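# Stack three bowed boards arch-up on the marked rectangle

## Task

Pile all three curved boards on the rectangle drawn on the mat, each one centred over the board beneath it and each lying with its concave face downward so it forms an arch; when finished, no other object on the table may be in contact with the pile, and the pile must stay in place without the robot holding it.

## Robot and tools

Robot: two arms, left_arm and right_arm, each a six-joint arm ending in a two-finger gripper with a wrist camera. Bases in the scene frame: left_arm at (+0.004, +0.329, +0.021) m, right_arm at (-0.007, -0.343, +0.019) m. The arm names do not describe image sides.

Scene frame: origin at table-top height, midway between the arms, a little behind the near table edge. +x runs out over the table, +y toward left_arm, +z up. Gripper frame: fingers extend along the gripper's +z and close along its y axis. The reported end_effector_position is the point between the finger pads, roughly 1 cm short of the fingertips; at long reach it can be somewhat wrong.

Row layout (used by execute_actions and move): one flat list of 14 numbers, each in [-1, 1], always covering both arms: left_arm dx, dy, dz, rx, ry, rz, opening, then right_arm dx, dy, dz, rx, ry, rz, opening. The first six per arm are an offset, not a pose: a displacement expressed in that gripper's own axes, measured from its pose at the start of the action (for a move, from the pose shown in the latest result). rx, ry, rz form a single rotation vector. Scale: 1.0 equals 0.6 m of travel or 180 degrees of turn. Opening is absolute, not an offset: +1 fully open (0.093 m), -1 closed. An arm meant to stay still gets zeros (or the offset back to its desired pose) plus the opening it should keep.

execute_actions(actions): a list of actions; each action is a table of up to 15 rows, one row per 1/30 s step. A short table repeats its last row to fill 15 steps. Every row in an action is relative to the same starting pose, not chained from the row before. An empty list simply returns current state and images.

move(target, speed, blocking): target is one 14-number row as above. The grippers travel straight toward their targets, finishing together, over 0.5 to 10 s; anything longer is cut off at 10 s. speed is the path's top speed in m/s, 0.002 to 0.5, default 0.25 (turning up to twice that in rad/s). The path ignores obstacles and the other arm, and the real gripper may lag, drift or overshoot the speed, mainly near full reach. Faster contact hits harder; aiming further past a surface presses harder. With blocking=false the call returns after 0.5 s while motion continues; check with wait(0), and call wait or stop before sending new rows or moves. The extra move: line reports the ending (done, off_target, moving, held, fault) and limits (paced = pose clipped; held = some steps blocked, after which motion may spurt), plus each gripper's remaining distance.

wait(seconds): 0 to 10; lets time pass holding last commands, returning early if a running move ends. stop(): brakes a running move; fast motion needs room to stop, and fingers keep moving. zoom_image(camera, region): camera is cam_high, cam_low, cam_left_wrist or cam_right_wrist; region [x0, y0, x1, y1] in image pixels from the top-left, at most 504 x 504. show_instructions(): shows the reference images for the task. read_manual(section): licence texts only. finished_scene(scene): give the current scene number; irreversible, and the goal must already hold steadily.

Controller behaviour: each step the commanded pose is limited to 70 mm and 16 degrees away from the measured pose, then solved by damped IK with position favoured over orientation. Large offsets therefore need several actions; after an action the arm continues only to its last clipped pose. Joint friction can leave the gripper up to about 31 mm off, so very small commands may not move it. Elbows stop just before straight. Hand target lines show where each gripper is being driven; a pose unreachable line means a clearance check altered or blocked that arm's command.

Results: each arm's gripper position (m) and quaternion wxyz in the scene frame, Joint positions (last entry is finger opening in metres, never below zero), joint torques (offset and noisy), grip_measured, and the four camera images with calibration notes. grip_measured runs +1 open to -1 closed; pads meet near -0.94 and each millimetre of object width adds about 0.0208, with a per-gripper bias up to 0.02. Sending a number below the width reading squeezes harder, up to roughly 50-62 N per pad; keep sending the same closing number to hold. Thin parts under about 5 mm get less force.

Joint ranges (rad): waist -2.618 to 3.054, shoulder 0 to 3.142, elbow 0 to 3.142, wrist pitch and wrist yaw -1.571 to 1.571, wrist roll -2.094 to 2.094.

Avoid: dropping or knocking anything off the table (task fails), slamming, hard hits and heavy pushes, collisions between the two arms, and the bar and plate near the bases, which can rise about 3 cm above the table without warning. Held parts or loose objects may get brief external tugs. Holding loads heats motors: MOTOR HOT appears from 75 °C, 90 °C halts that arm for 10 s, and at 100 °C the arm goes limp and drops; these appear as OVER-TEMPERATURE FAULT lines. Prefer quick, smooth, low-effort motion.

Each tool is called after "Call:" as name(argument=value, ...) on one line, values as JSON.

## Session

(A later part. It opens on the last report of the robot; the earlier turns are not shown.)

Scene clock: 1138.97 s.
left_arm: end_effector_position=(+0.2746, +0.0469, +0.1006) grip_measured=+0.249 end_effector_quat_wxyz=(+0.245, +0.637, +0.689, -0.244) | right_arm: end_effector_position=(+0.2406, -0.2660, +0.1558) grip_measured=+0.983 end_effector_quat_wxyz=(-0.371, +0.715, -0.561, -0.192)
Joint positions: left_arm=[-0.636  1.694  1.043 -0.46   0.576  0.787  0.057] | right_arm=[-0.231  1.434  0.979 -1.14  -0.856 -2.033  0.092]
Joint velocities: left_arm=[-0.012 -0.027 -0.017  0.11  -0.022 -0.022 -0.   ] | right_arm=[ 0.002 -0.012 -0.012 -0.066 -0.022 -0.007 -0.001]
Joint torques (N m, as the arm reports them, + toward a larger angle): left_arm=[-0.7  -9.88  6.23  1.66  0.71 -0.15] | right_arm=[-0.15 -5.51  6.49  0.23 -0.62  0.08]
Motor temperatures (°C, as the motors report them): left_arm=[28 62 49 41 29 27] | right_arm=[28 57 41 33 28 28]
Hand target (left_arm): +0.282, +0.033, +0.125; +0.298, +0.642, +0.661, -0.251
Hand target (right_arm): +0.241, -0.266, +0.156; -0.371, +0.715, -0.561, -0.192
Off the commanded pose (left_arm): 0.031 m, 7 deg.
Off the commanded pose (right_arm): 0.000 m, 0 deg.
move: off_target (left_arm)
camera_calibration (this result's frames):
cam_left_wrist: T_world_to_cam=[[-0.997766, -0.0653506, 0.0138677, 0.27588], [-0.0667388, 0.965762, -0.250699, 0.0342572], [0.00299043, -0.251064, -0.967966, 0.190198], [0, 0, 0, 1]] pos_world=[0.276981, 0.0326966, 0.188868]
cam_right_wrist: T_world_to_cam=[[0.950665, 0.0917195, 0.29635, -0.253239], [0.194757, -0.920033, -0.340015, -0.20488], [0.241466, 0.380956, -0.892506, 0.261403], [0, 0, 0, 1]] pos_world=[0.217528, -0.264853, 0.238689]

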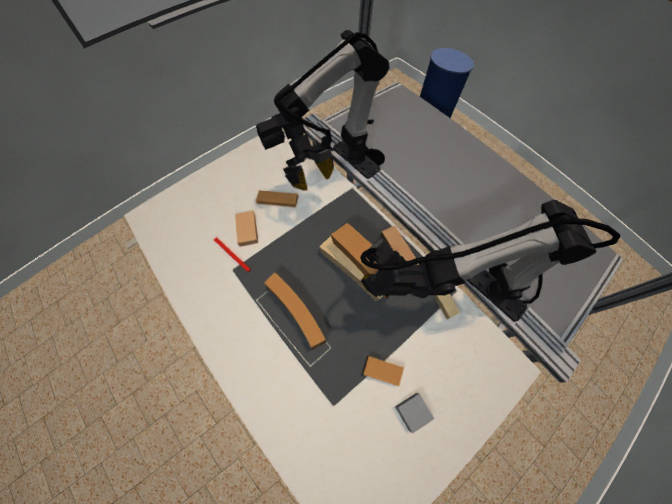

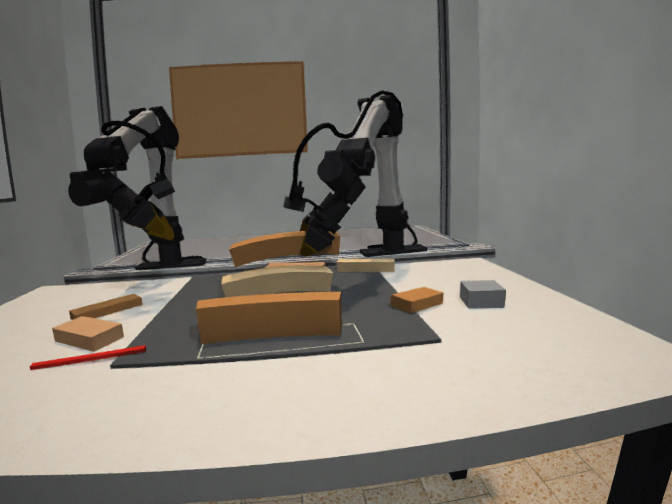

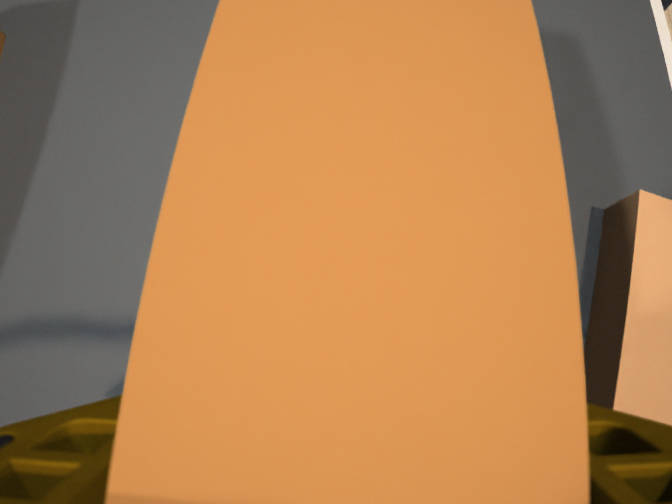

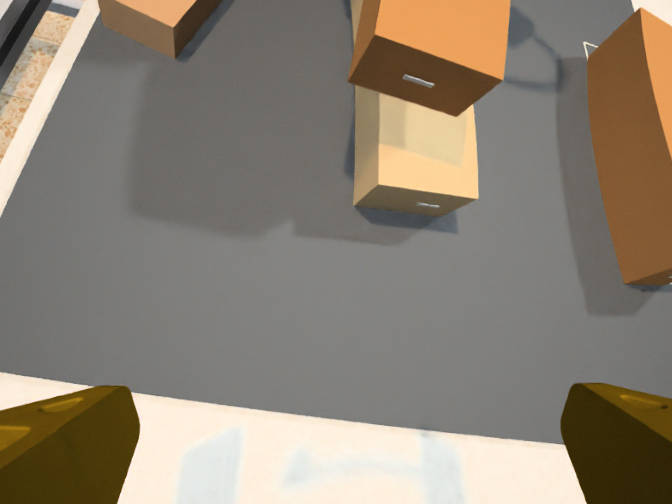

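Call:
move(target=[0.01,0.014,0.064,0,-0.07,0,-0.1,0,0,0,0,0,0,1], speed=0.03)

Scene clock: 1146.20 s.
left_arm: end_effector_position=(+0.2833, +0.0371, +0.0708) grip_measured=+0.249 end_effector_quat_wxyz=(+0.303, +0.602, +0.676, -0.298) | right_arm: end_effector_position=(+0.2406, -0.2660, +0.1558) grip_measured=+0.983 end_effector_quat_wxyz=(-0.371, +0.715, -0.561, -0.192)
Joint positions: left_arm=[-0.603  1.773  0.879 -0.072  0.702  0.691  0.057] | right_arm=[-0.231  1.434  0.979 -1.14  -0.856 -2.033  0.092]
Joint velocities: left_arm=[-0.017 -0.002  0.002  0.051 -0.022 -0.066  0.   ] | right_arm=[-0.002 -0.012 -0.007  0.037 -0.007 -0.051 -0.001]
Joint torques (N m, as the arm reports them, + toward a larger angle): left_arm=[-0.86 -5.15  4.86  1.85  0.61 -0.11] | right_arm=[-0.32 -5.59  6.55  0.18 -0.62  0.01]
Motor temperatures (°C, as the motors report them): left_arm=[28 61 48 42 29 27] | right_arm=[28 55 41 33 28 28]
Hand target (left_arm): +0.283, +0.028, +0.068; +0.318, +0.607, +0.658, -0.312
Hand target (right_arm): +0.241, -0.266, +0.156; -0.371, +0.715, -0.561, -0.192
Off the commanded pose (left_arm): 0.011 m, 3 deg.
Off the commanded pose (right_arm): 0.000 m, 0 deg.
move: off_target (left_arm)
camera_calibration (this result's frames):
cam_left_wrist: T_world_to_cam=[[-0.994899, -0.0966208, 0.0290025, 0.283592], [-0.0999734, 0.905881, -0.411563, 0.0598853], [0.0134927, -0.412363, -0.91092, 0.157901], [0, 0, 0, 1]] pos_world=[0.286002, 0.0382644, 0.160257]
cam_right_wrist: T_world_to_cam=[[0.950665, 0.0917195, 0.29635, -0.253239], [0.194757, -0.920033, -0.340015, -0.20488], [0.241466, 0.380956, -0.892506, 0.261403], [0, 0, 0, 1]] pos_world=[0.217528, -0.264853, 0.238689]

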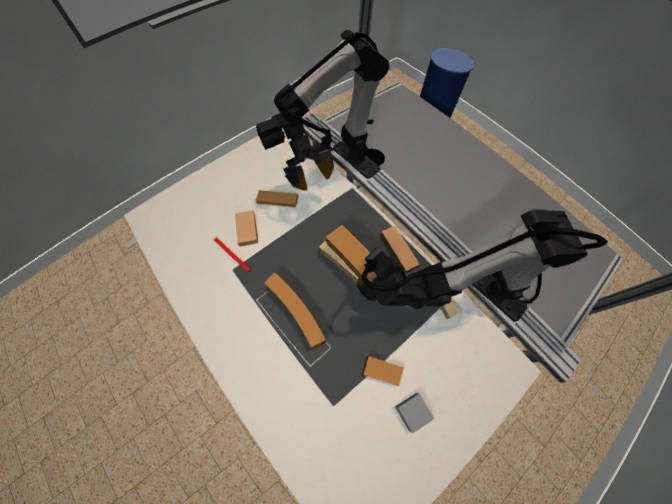

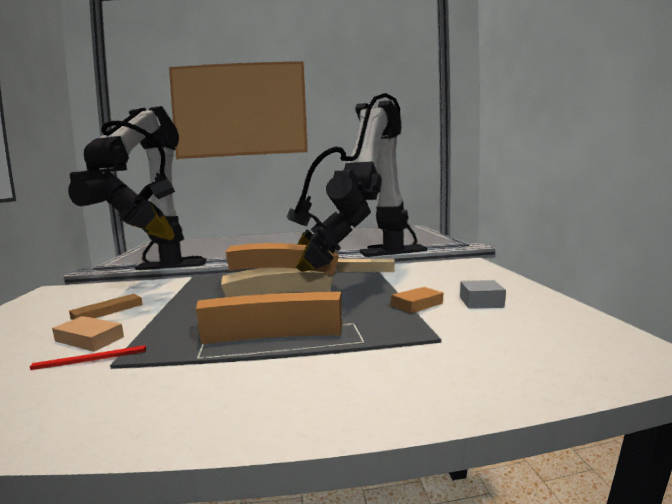

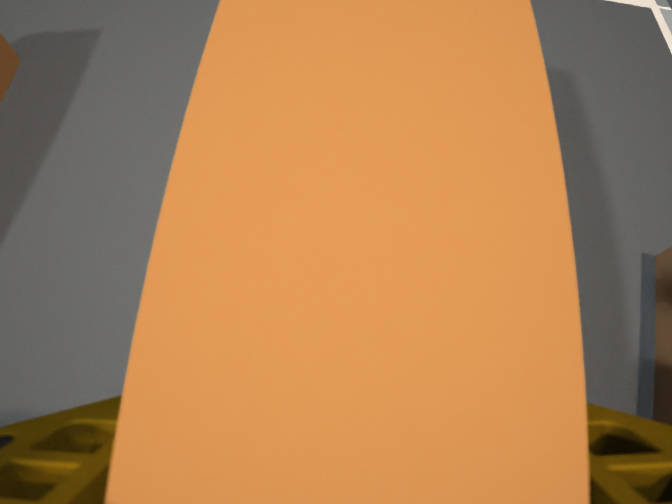

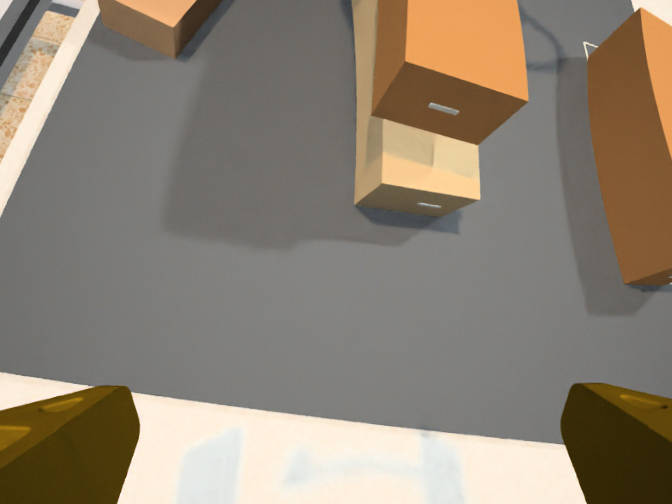

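Resting; release and back out.

Call:
move(target=[0,0,0,0,0,0,1,0,0,0,0,0,0,1])

Call:
move(target=[-0.09,0,-0.09,0,0,0,1,0,0,0,0,0,0,1], speed=0.08)

Scene clock: 1148.90 s.
left_arm: end_effector_position=(+0.2839, +0.0370, +0.0709) grip_measured=+1.000 end_effector_quat_wxyz=(+0.304, +0.601, +0.677, -0.297) | right_arm: end_effector_position=(+0.2406, -0.2660, +0.1558) grip_measured=+0.983 end_effector_quat_wxyz=(-0.371, +0.715, -0.561, -0.192)
Joint positions: left_arm=[-0.603  1.773  0.879 -0.069  0.7    0.689  0.093] | right_arm=[-0.231  1.434  0.979 -1.14  -0.856 -2.033  0.092]
Joint velocities: left_arm=[ 0.007 -0.007 -0.027 -0.037 -0.007 -0.037  0.   ] | right_arm=[-0.002 -0.002  0.002 -0.051 -0.066 -0.037  0.001]
Joint torques (N m, as the arm reports them, + toward a larger angle): left_arm=[-0.18 -7.47  5.77  1.13  0.29 -0.07] | right_arm=[-0.16 -5.6   6.43  0.22 -0.69  0.03]
Motor temperatures (°C, as the motors report them): left_arm=[28 61 48 43 29 27] | right_arm=[28 55 41 33 28 28]
Hand target (left_arm): +0.283, +0.037, +0.071; +0.303, +0.602, +0.676, -0.298
Hand target (right_arm): +0.241, -0.266, +0.156; -0.371, +0.715, -0.561, -0.192
Off the commanded pose (left_arm): 0.001 m, 0 deg.
Off the commanded pose (right_arm): 0.000 m, 0 deg.
move: done
camera_calibration (this result's frames):
cam_left_wrist: T_world_to_cam=[[-0.994773, -0.0984014, 0.0272683, 0.284326], [-0.100871, 0.905553, -0.412067, 0.0603939], [0.0158551, -0.412664, -0.910745, 0.15724], [0, 0, 0, 1]] pos_world=[0.286439, 0.0381755, 0.160339]
cam_right_wrist: T_world_to_cam=[[0.950665, 0.0917195, 0.29635, -0.253239], [0.194757, -0.920033, -0.340015, -0.20488], [0.241466, 0.380956, -0.892506, 0.261403], [0, 0, 0, 1]] pos_world=[0.217528, -0.264853, 0.238689]

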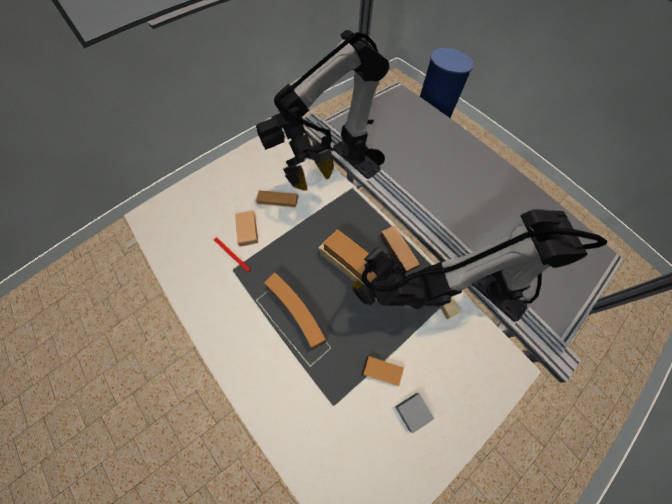

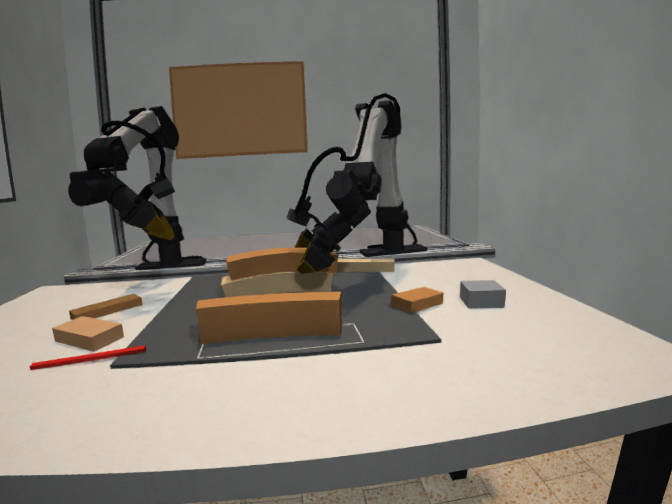

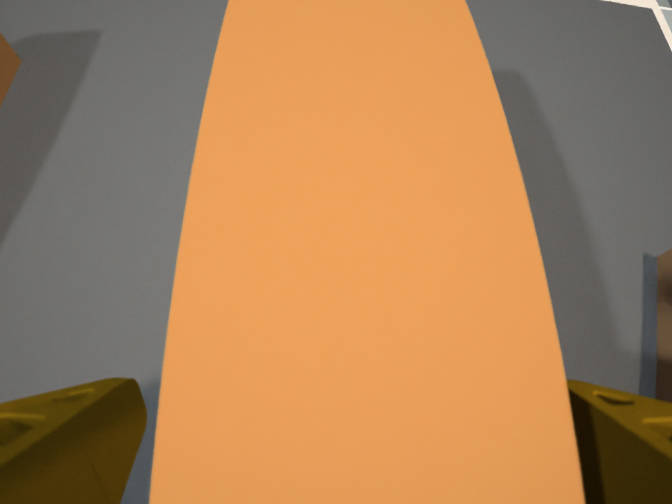

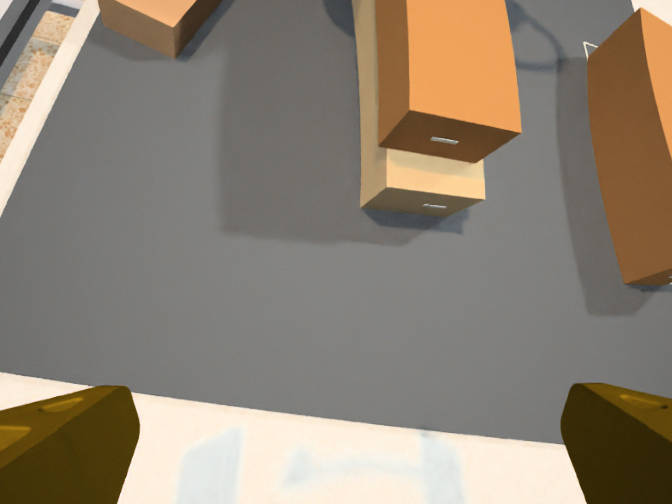

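Scene clock: 1150.43 s.
left_arm: end_effector_position=(+0.2803, +0.0430, +0.1332) grip_measured=+1.000 end_effector_quat_wxyz=(+0.290, +0.602, +0.681, -0.298) | right_arm: end_effector_position=(+0.2406, -0.2660, +0.1558) grip_measured=+0.983 end_effector_quat_wxyz=(-0.371, +0.715, -0.561, -0.192)
Joint positions: left_arm=[-0.59   1.64   1.028 -0.394  0.706  0.713  0.093] | right_arm=[-0.231  1.434  0.979 -1.14  -0.856 -2.033  0.092]
Joint velocities: left_arm=[ 0.002  0.002  0.007 -0.007  0.037 -0.022  0.   ] | right_arm=[ 0.012 -0.012  0.002  0.022 -0.007 -0.066  0.   ]
Joint torques (N m, as the arm reports them, + toward a larger angle): left_arm=[ 1.16 -7.99  8.19  1.09  0.39 -0.02] | right_arm=[-0.19 -5.61  6.59  0.21 -0.64  0.03]
Motor temperatures (°C, as the motors report them): left_arm=[28 61 48 43 29 27] | right_arm=[28 55 41 33 28 28]
Hand target (left_arm): +0.286, +0.044, +0.146; +0.304, +0.601, +0.677, -0.297
Hand target (right_arm): +0.241, -0.266, +0.156; -0.371, +0.715, -0.561, -0.192
Off the commanded pose (left_arm): 0.015 m, 2 deg.
Off the commanded pose (right_arm): 0.000 m, 0 deg.
move: off_target (left_arm)
camera_calibration (this result's frames):
cam_left_wrist: T_world_to_cam=[[-0.99443, -0.0944645, 0.0467578, 0.276804], [-0.105258, 0.913292, -0.393469, 0.0787025], [-0.00553469, -0.396199, -0.918148, 0.222742], [0, 0, 0, 1]] pos_world=[0.284779, 0.0425197, 0.222534]
cam_right_wrist: T_world_to_cam=[[0.950665, 0.0917195, 0.29635, -0.253239], [0.194757, -0.920033, -0.340015, -0.20488], [0.241466, 0.380956, -0.892506, 0.261403], [0, 0, 0, 1]] pos_world=[0.217528, -0.264853, 0.238689]

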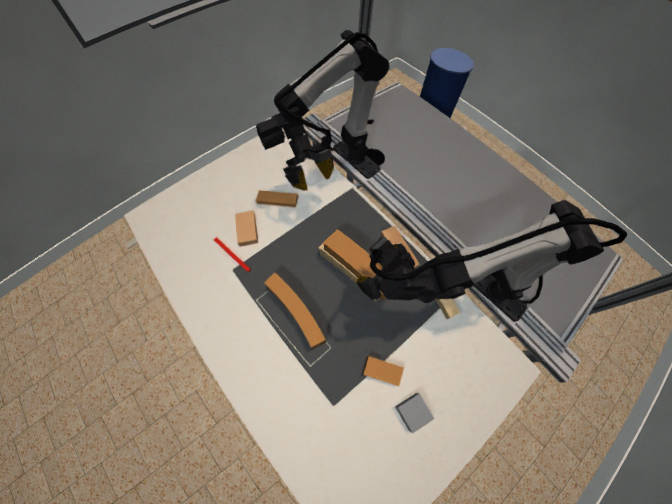

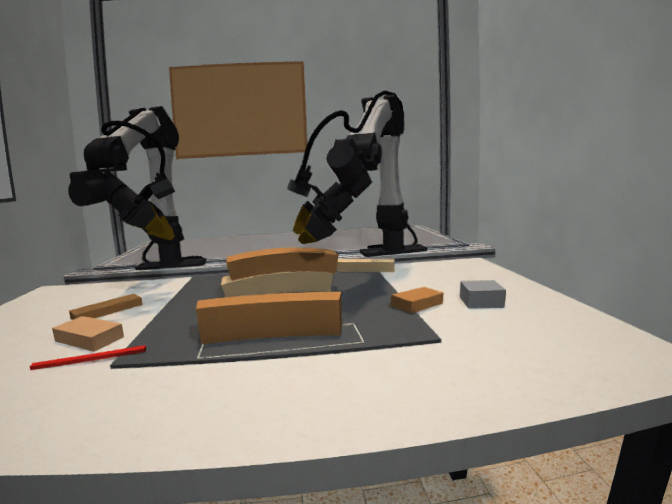

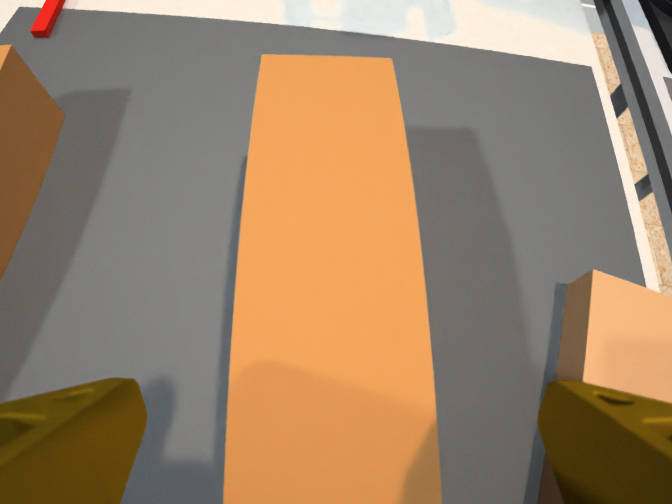

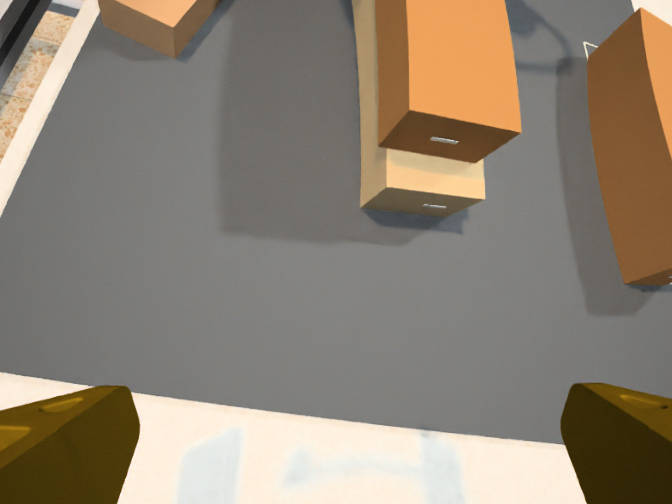

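Call:
move(target=[-0.022,0.39,0.03,-0.02,0,0.02,1,0,0,0,0,0,0,1], speed=0.12)

Scene clock: 1155.43 s.
left_arm: end_effector_position=(+0.5122, +0.0376, +0.1146) grip_measured=+1.000 end_effector_quat_wxyz=(+0.315, +0.615, +0.672, -0.267) | right_arm: end_effector_position=(+0.2406, -0.2660, +0.1558) grip_measured=+0.983 end_effector_quat_wxyz=(-0.371, +0.715, -0.561, -0.192)
Joint positions: left_arm=[-0.389  2.52   2.292 -0.882  0.761  0.975  0.093] | right_arm=[-0.231  1.434  0.979 -1.14  -0.856 -2.033  0.092]
Joint velocities: left_arm=[ 0.017 -0.007  0.007 -0.051 -0.007  0.051  0.   ] | right_arm=[ 0.002  0.007 -0.007 -0.037 -0.007  0.007  0.001]
Joint torques (N m, as the arm reports them, + toward a larger angle): left_arm=[  0.82 -12.66   8.43   0.92   0.49  -0.03] | right_arm=[-0.03 -5.55  6.5   0.23 -0.66  0.02]
Motor temperatures (°C, as the motors report them): left_arm=[28 61 49 42 29 27] | right_arm=[28 54 41 33 28 28]
Hand target (left_arm): +0.516, +0.042, +0.119; +0.319, +0.613, +0.671, -0.268
Hand target (right_arm): +0.241, -0.266, +0.156; -0.371, +0.715, -0.561, -0.192
Off the commanded pose (left_arm): 0.007 m, 0 deg.
Off the commanded pose (right_arm): 0.000 m, 0 deg.
move: done
camera_calibration (this result's frames):
cam_left_wrist: T_world_to_cam=[[-0.994457, -0.0981593, -0.0376781, 0.517553], [-0.0759928, 0.918677, -0.38763, 0.084807], [0.0726635, -0.382618, -0.921045, 0.164618], [0, 0, 0, 1]] pos_world=[0.509167, 0.0358783, 0.203995]
cam_right_wrist: T_world_to_cam=[[0.950665, 0.0917195, 0.29635, -0.253239], [0.194757, -0.920033, -0.340015, -0.20488], [0.241466, 0.380956, -0.892506, 0.261403], [0, 0, 0, 1]] pos_world=[0.217528, -0.264853, 0.238689]

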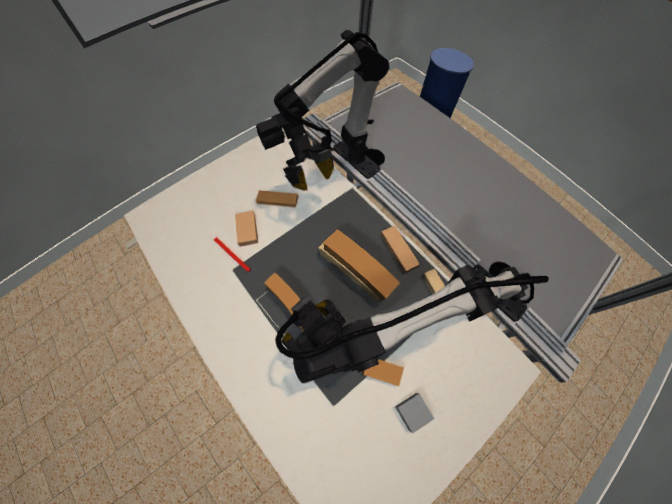

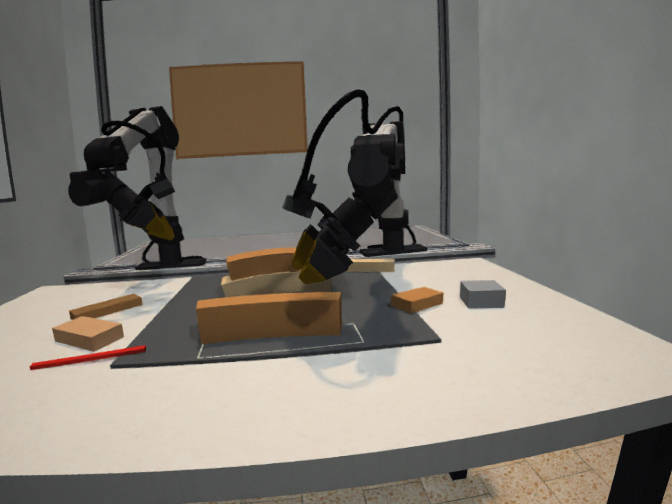

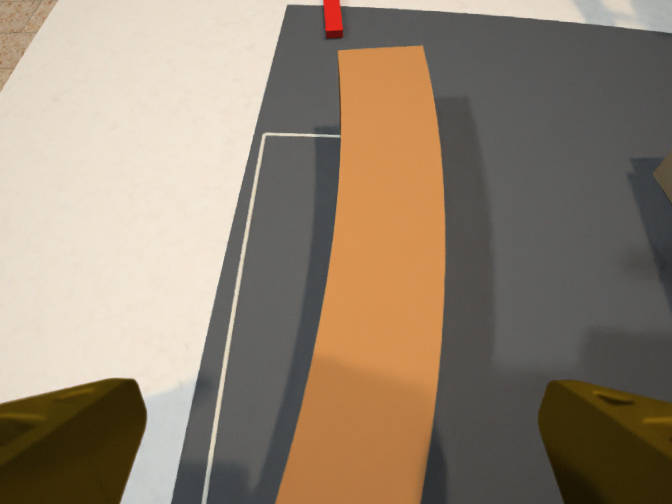

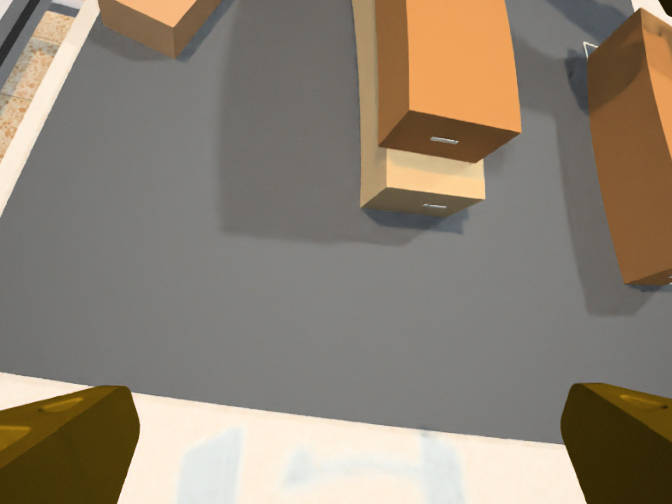

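Call:
move(target=[0.072,-0.025,0.122,0.033,0,0.03,1,0,0,0,0,0,0,1], speed=0.05)

Scene clock: 1159.73 s.
left_arm: end_effector_position=(+0.5024, +0.0200, +0.0475) grip_measured=+1.000 end_effector_quat_wxyz=(+0.295, +0.652, +0.637, -0.288) | right_arm: end_effector_position=(+0.2406, -0.2660, +0.1558) grip_measured=+0.983 end_effector_quat_wxyz=(-0.371, +0.715, -0.561, -0.192)
Joint positions: left_arm=[-0.418  2.655  2.292 -0.833  0.799  1.086  0.093] | right_arm=[-0.231  1.434  0.979 -1.14  -0.856 -2.033  0.092]
Joint velocities: left_arm=[ 0.002  0.012  0.012  0.081  0.037 -0.007  0.   ] | right_arm=[-0.007 -0.012 -0.007  0.037 -0.037 -0.037 -0.001]
Joint torques (N m, as the arm reports them, + toward a larger angle): left_arm=[ -1.5  -11.02   7.87   0.99   0.27  -0.01] | right_arm=[-0.22 -5.35  6.32  0.23 -0.66 -0.02]
Motor temperatures (°C, as the motors report them): left_arm=[28 63 49 41 29 27] | right_arm=[28 53 41 33 28 28]
Hand target (left_arm): +0.501, +0.010, +0.034; +0.295, +0.661, +0.627, -0.287
Hand target (right_arm): +0.241, -0.266, +0.156; -0.371, +0.715, -0.561, -0.192
Off the commanded pose (left_arm): 0.017 m, 2 deg.
Off the commanded pose (right_arm): 0.000 m, 0 deg.
move: off_target (left_arm)
camera_calibration (this result's frames):
cam_left_wrist: T_world_to_cam=[[-0.999456, 0.0175137, -0.0279521, 0.503285], [0.0269666, 0.921842, -0.386626, 0.0224351], [0.0189961, -0.38717, -0.921813, 0.123897], [0, 0, 0, 1]] pos_world=[0.500052, 0.0184731, 0.136952]
cam_right_wrist: T_world_to_cam=[[0.950665, 0.0917195, 0.29635, -0.253239], [0.194757, -0.920033, -0.340015, -0.20488], [0.241466, 0.380956, -0.892506, 0.261403], [0, 0, 0, 1]] pos_world=[0.217528, -0.264853, 0.238689]

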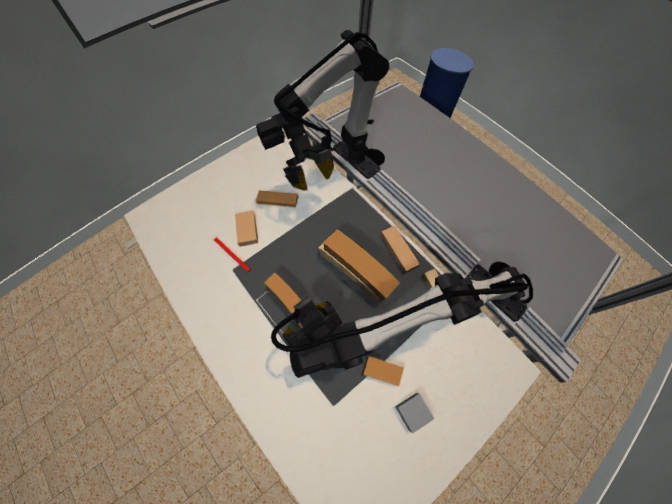

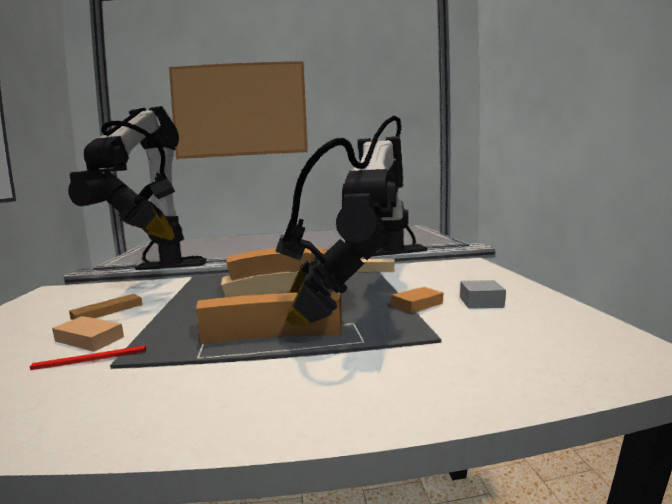

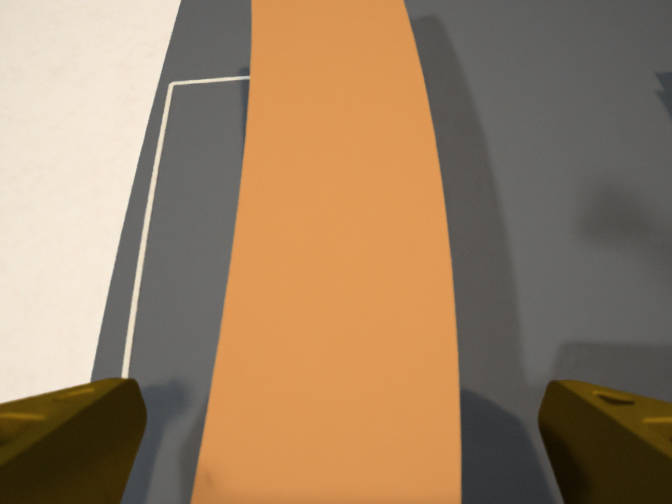

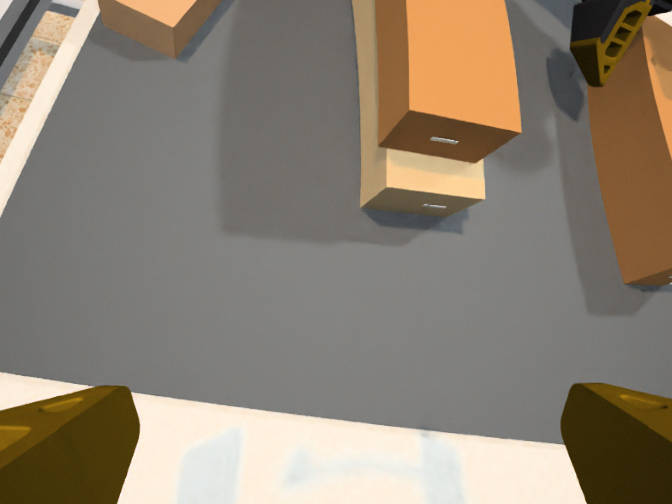

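Call:
move(target=[0,0.01,0.04,0,0,0,1,0,0,0,0,0,0,1], speed=0.04)

Call:
move(target=[0,0,0,0,0,0,-0.5,0,0,0,0,0,0,1])

Call:
move(target=[-0.085,0,-0.08,0,-0.04,0,-0.5,0,0,0,0,0,0,1], speed=0.05)

Scene clock: 1163.60 s.
left_arm: end_effector_position=(+0.5096, +0.0089, +0.0491) grip_measured=+1.000 end_effector_quat_wxyz=(+0.303, +0.647, +0.637, -0.290) | right_arm: end_effector_position=(+0.2406, -0.2660, +0.1558) grip_measured=+0.983 end_effector_quat_wxyz=(-0.371, +0.715, -0.561, -0.192)
Joint positions: left_arm=[-0.431  2.698  2.37  -0.833  0.802  1.049  0.093] | right_arm=[-0.231  1.434  0.979 -1.14  -0.856 -2.033  0.092]
Joint velocities: left_arm=[-0.002  0.017  0.002 -0.037 -0.051 -0.007  0.   ] | right_arm=[ 0.002  0.002  0.007  0.007 -0.007 -0.037  0.   ]
Joint torques (N m, as the arm reports them, + toward a larger angle): left_arm=[ -1.21 -11.35   7.45   1.05   0.24  -0.12] | right_arm=[-0.2  -5.53  6.61  0.2  -0.62  0.02]
Motor temperatures (°C, as the motors report them): left_arm=[28 64 49 41 29 27] | right_arm=[28 53 41 33 28 28]
Hand target (left_arm): +0.508, +0.002, +0.032; +0.295, +0.652, +0.637, -0.288
Hand target (right_arm): +0.241, -0.266, +0.156; -0.371, +0.715, -0.561, -0.192
Off the commanded pose (left_arm): 0.019 m, 1 deg.
Off the commanded pose (right_arm): 0.000 m, 0 deg.
move: off_target (left_arm)
camera_calibration (this result's frames):
cam_left_wrist: T_world_to_cam=[[-0.999436, 0.00740879, -0.0327476, 0.511112], [0.0199032, 0.916236, -0.400144, 0.0373703], [0.02704, -0.40057, -0.915867, 0.116702], [0, 0, 0, 1]] pos_world=[0.506925, 0.00872061, 0.138575]
cam_right_wrist: T_world_to_cam=[[0.950665, 0.0917195, 0.29635, -0.253239], [0.194757, -0.920033, -0.340015, -0.20488], [0.241466, 0.380956, -0.892506, 0.261403], [0, 0, 0, 1]] pos_world=[0.217528, -0.264853, 0.238689]

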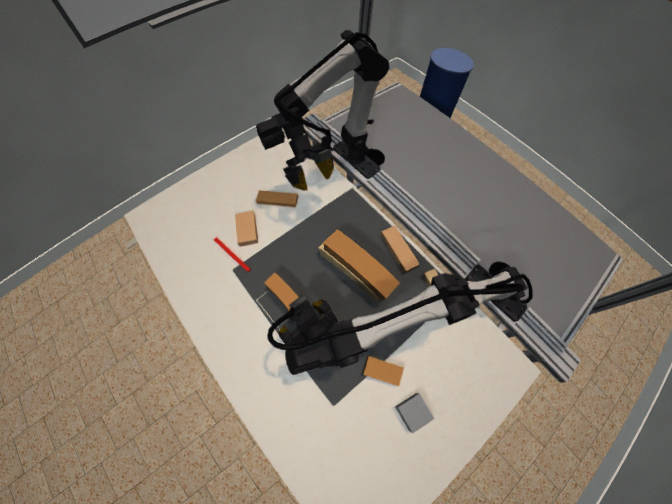

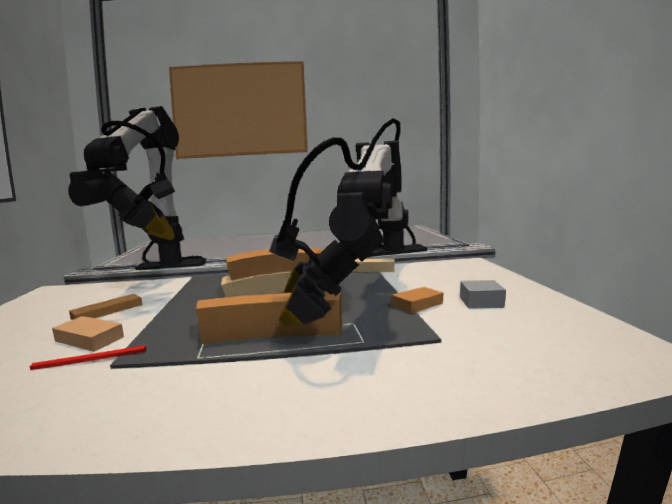

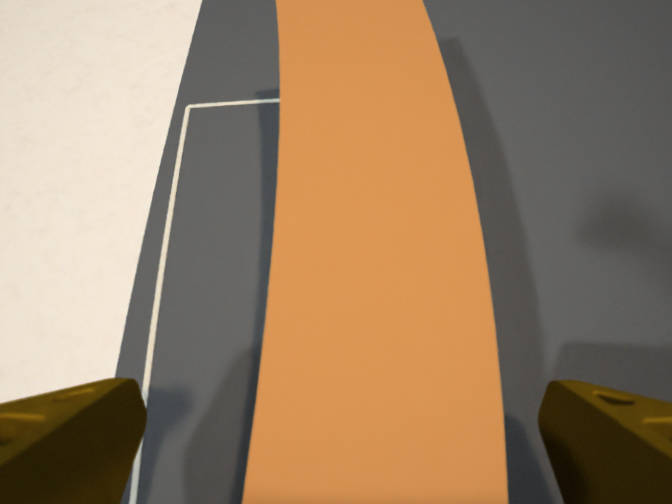

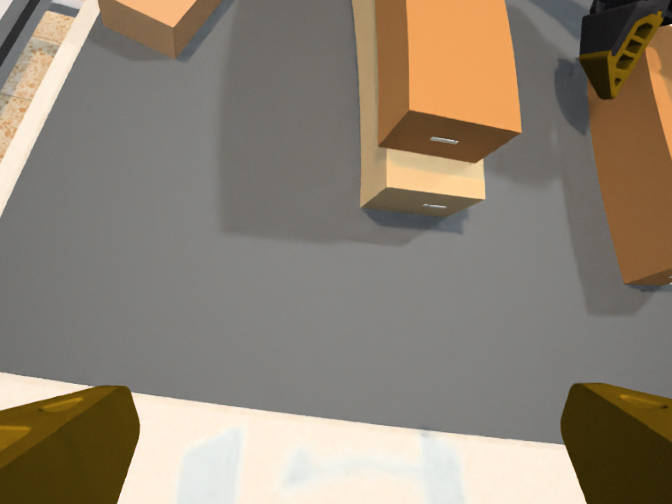

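Scene clock: 1164.10 s.
left_arm: end_effector_position=(+0.5065, +0.0080, +0.0497) grip_measured=-0.198 end_effector_quat_wxyz=(+0.299, +0.645, +0.638, -0.297) | right_arm: end_effector_position=(+0.2406, -0.2660, +0.1558) grip_measured=+0.983 end_effector_quat_wxyz=(-0.371, +0.715, -0.561, -0.192)
Joint positions: left_arm=[-0.432  2.697  2.37  -0.845  0.811  1.045  0.036] | right_arm=[-0.231  1.434  0.979 -1.14  -0.856 -2.033  0.092]
Joint velocities: left_arm=[ 0.007  0.002 -0.012 -0.037 -0.022 -0.022 -0.003] | right_arm=[-0.012 -0.007 -0.007 -0.007  0.007  0.007  0.001]
Joint torques (N m, as the arm reports them, + toward a larger angle): left_arm=[  0.02 -13.93   6.64   0.94   0.25  -0.09] | right_arm=[-0.13 -5.75  6.48  0.22 -0.64  0.02]
Motor temperatures (°C, as the motors report them): left_arm=[28 64 49 41 29 27] | right_arm=[28 53 41 33 28 28]
Hand target (left_arm): +0.509, +0.009, +0.049; +0.302, +0.647, +0.637, -0.290
Hand target (right_arm): +0.241, -0.266, +0.156; -0.371, +0.715, -0.561, -0.192
Off the commanded pose (left_arm): 0.003 m, 1 deg.
Off the commanded pose (right_arm): 0.000 m, 0 deg.
move: done
camera_calibration (this result's frames):
cam_left_wrist: T_world_to_cam=[[-0.999802, 0.0104341, -0.016947, 0.507326], [0.0163973, 0.914454, -0.404357, 0.0405342], [0.0112782, -0.404555, -0.914444, 0.124879], [0, 0, 0, 1]] pos_world=[0.505153, 0.00816042, 0.139183]
cam_right_wrist: T_world_to_cam=[[0.950665, 0.0917195, 0.29635, -0.253239], [0.194757, -0.920033, -0.340015, -0.20488], [0.241466, 0.380956, -0.892506, 0.261403], [0, 0, 0, 1]] pos_world=[0.217528, -0.264853, 0.238689]

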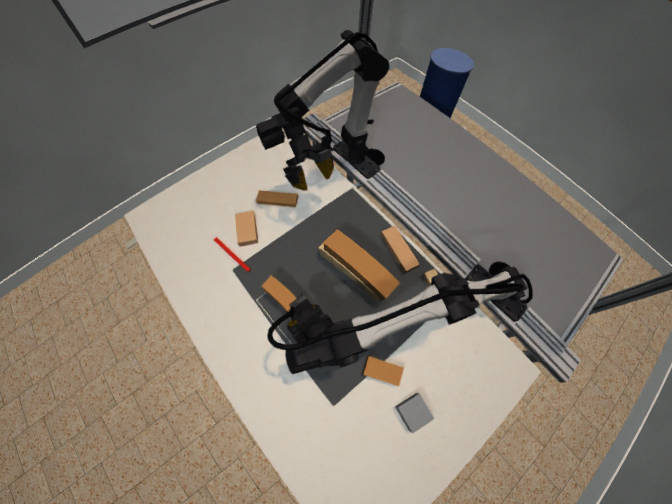

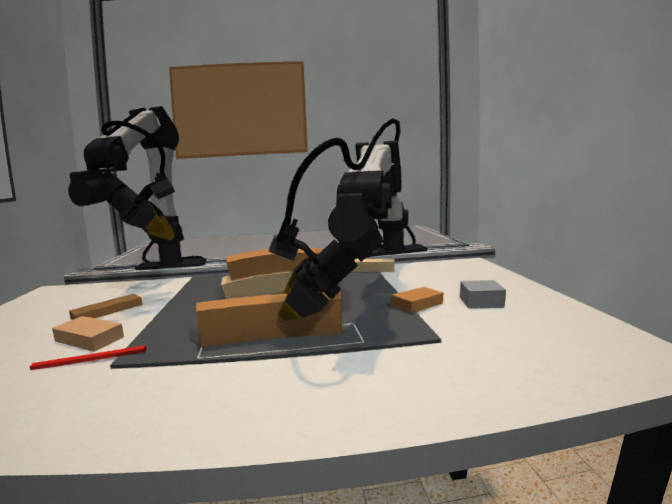

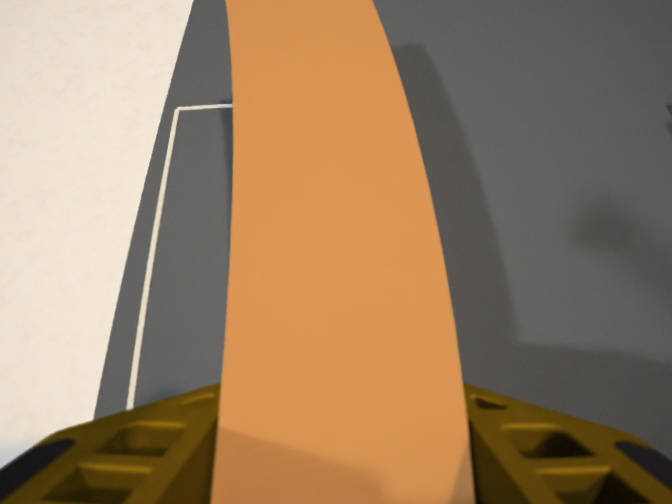

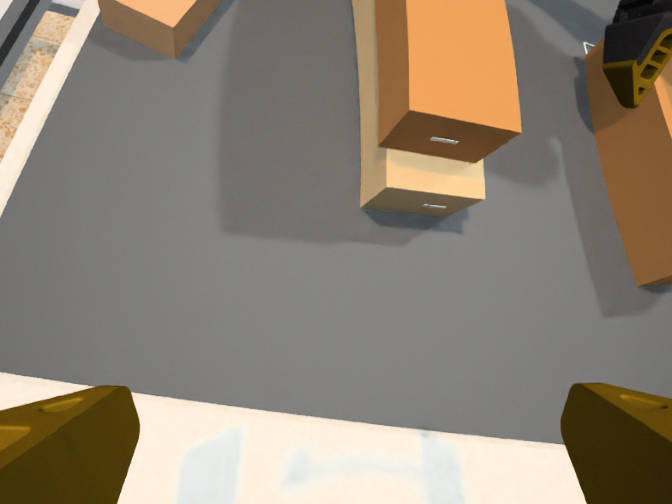

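Scene clock: 1165.83 s.
left_arm: end_effector_position=(+0.4981, +0.0139, +0.0763) grip_measured=-0.198 end_effector_quat_wxyz=(+0.293, +0.627, +0.644, -0.326) | right_arm: end_effector_position=(+0.2406, -0.2660, +0.1558) grip_measured=+0.983 end_effector_quat_wxyz=(-0.371, +0.715, -0.561, -0.192)
Joint positions: left_arm=[-0.416  2.651  2.37  -0.918  0.864  1.024  0.036] | right_arm=[-0.231  1.434  0.979 -1.14  -0.856 -2.033  0.092]
Joint velocities: left_arm=[-0.002  0.012 -0.007  0.037 -0.022  0.037 -0.   ] | right_arm=[-0.032 -0.022 -0.012  0.037 -0.007 -0.022 -0.001]
Joint torques (N m, as the arm reports them, + toward a larger angle): left_arm=[  1.24 -17.25   7.89   1.01   1.11  -0.12] | right_arm=[-0.1  -5.76  6.69  0.16 -0.62 -0.04]
Motor temperatures (°C, as the motors report them): left_arm=[28 66 49 41 29 27] | right_arm=[28 52 41 33 28 28]
Hand target (left_arm): +0.505, +0.013, +0.119; +0.337, +0.627, +0.617, -0.336
Hand target (right_arm): +0.241, -0.266, +0.156; -0.371, +0.715, -0.561, -0.192
Off the commanded pose (left_arm): 0.044 m, 6 deg.
Off the commanded pose (right_arm): 0.000 m, 0 deg.
move: off_target (left_arm)
camera_calibration (this result's frames):
cam_left_wrist: T_world_to_cam=[[-0.999116, 0.000915992, 0.0420291, 0.494613], [-0.0175587, 0.899288, -0.437003, 0.0655824], [-0.0381966, -0.437355, -0.898477, 0.17554], [0, 0, 0, 1]] pos_world=[0.502032, 0.0173427, 0.16559]
cam_right_wrist: T_world_to_cam=[[0.950665, 0.0917195, 0.29635, -0.253239], [0.194757, -0.920033, -0.340015, -0.20488], [0.241466, 0.380956, -0.892506, 0.261403], [0, 0, 0, 1]] pos_world=[0.217528, -0.264853, 0.238689]

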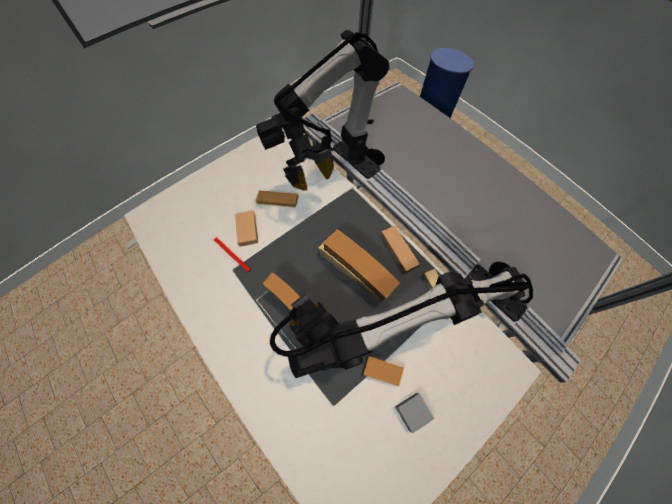

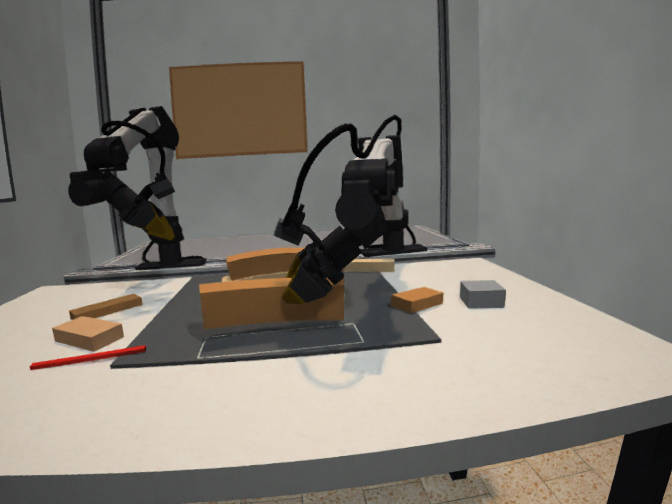

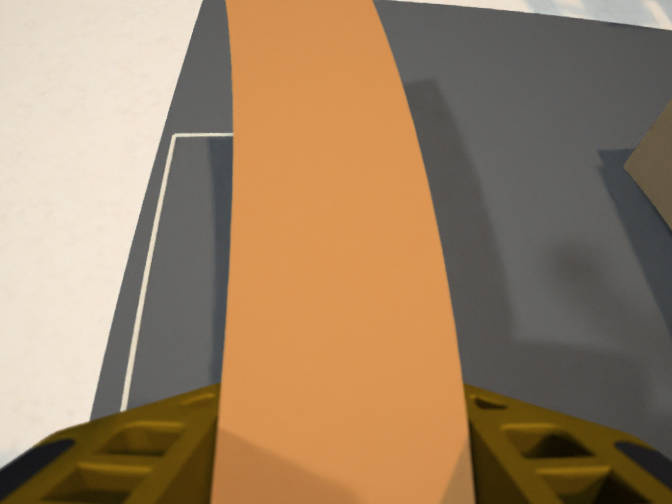

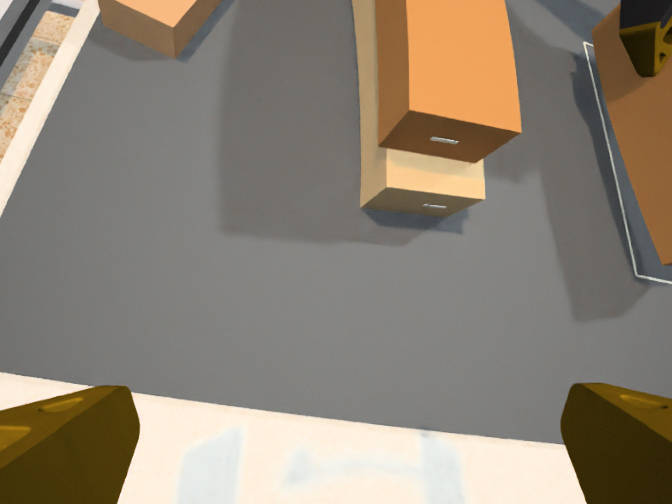

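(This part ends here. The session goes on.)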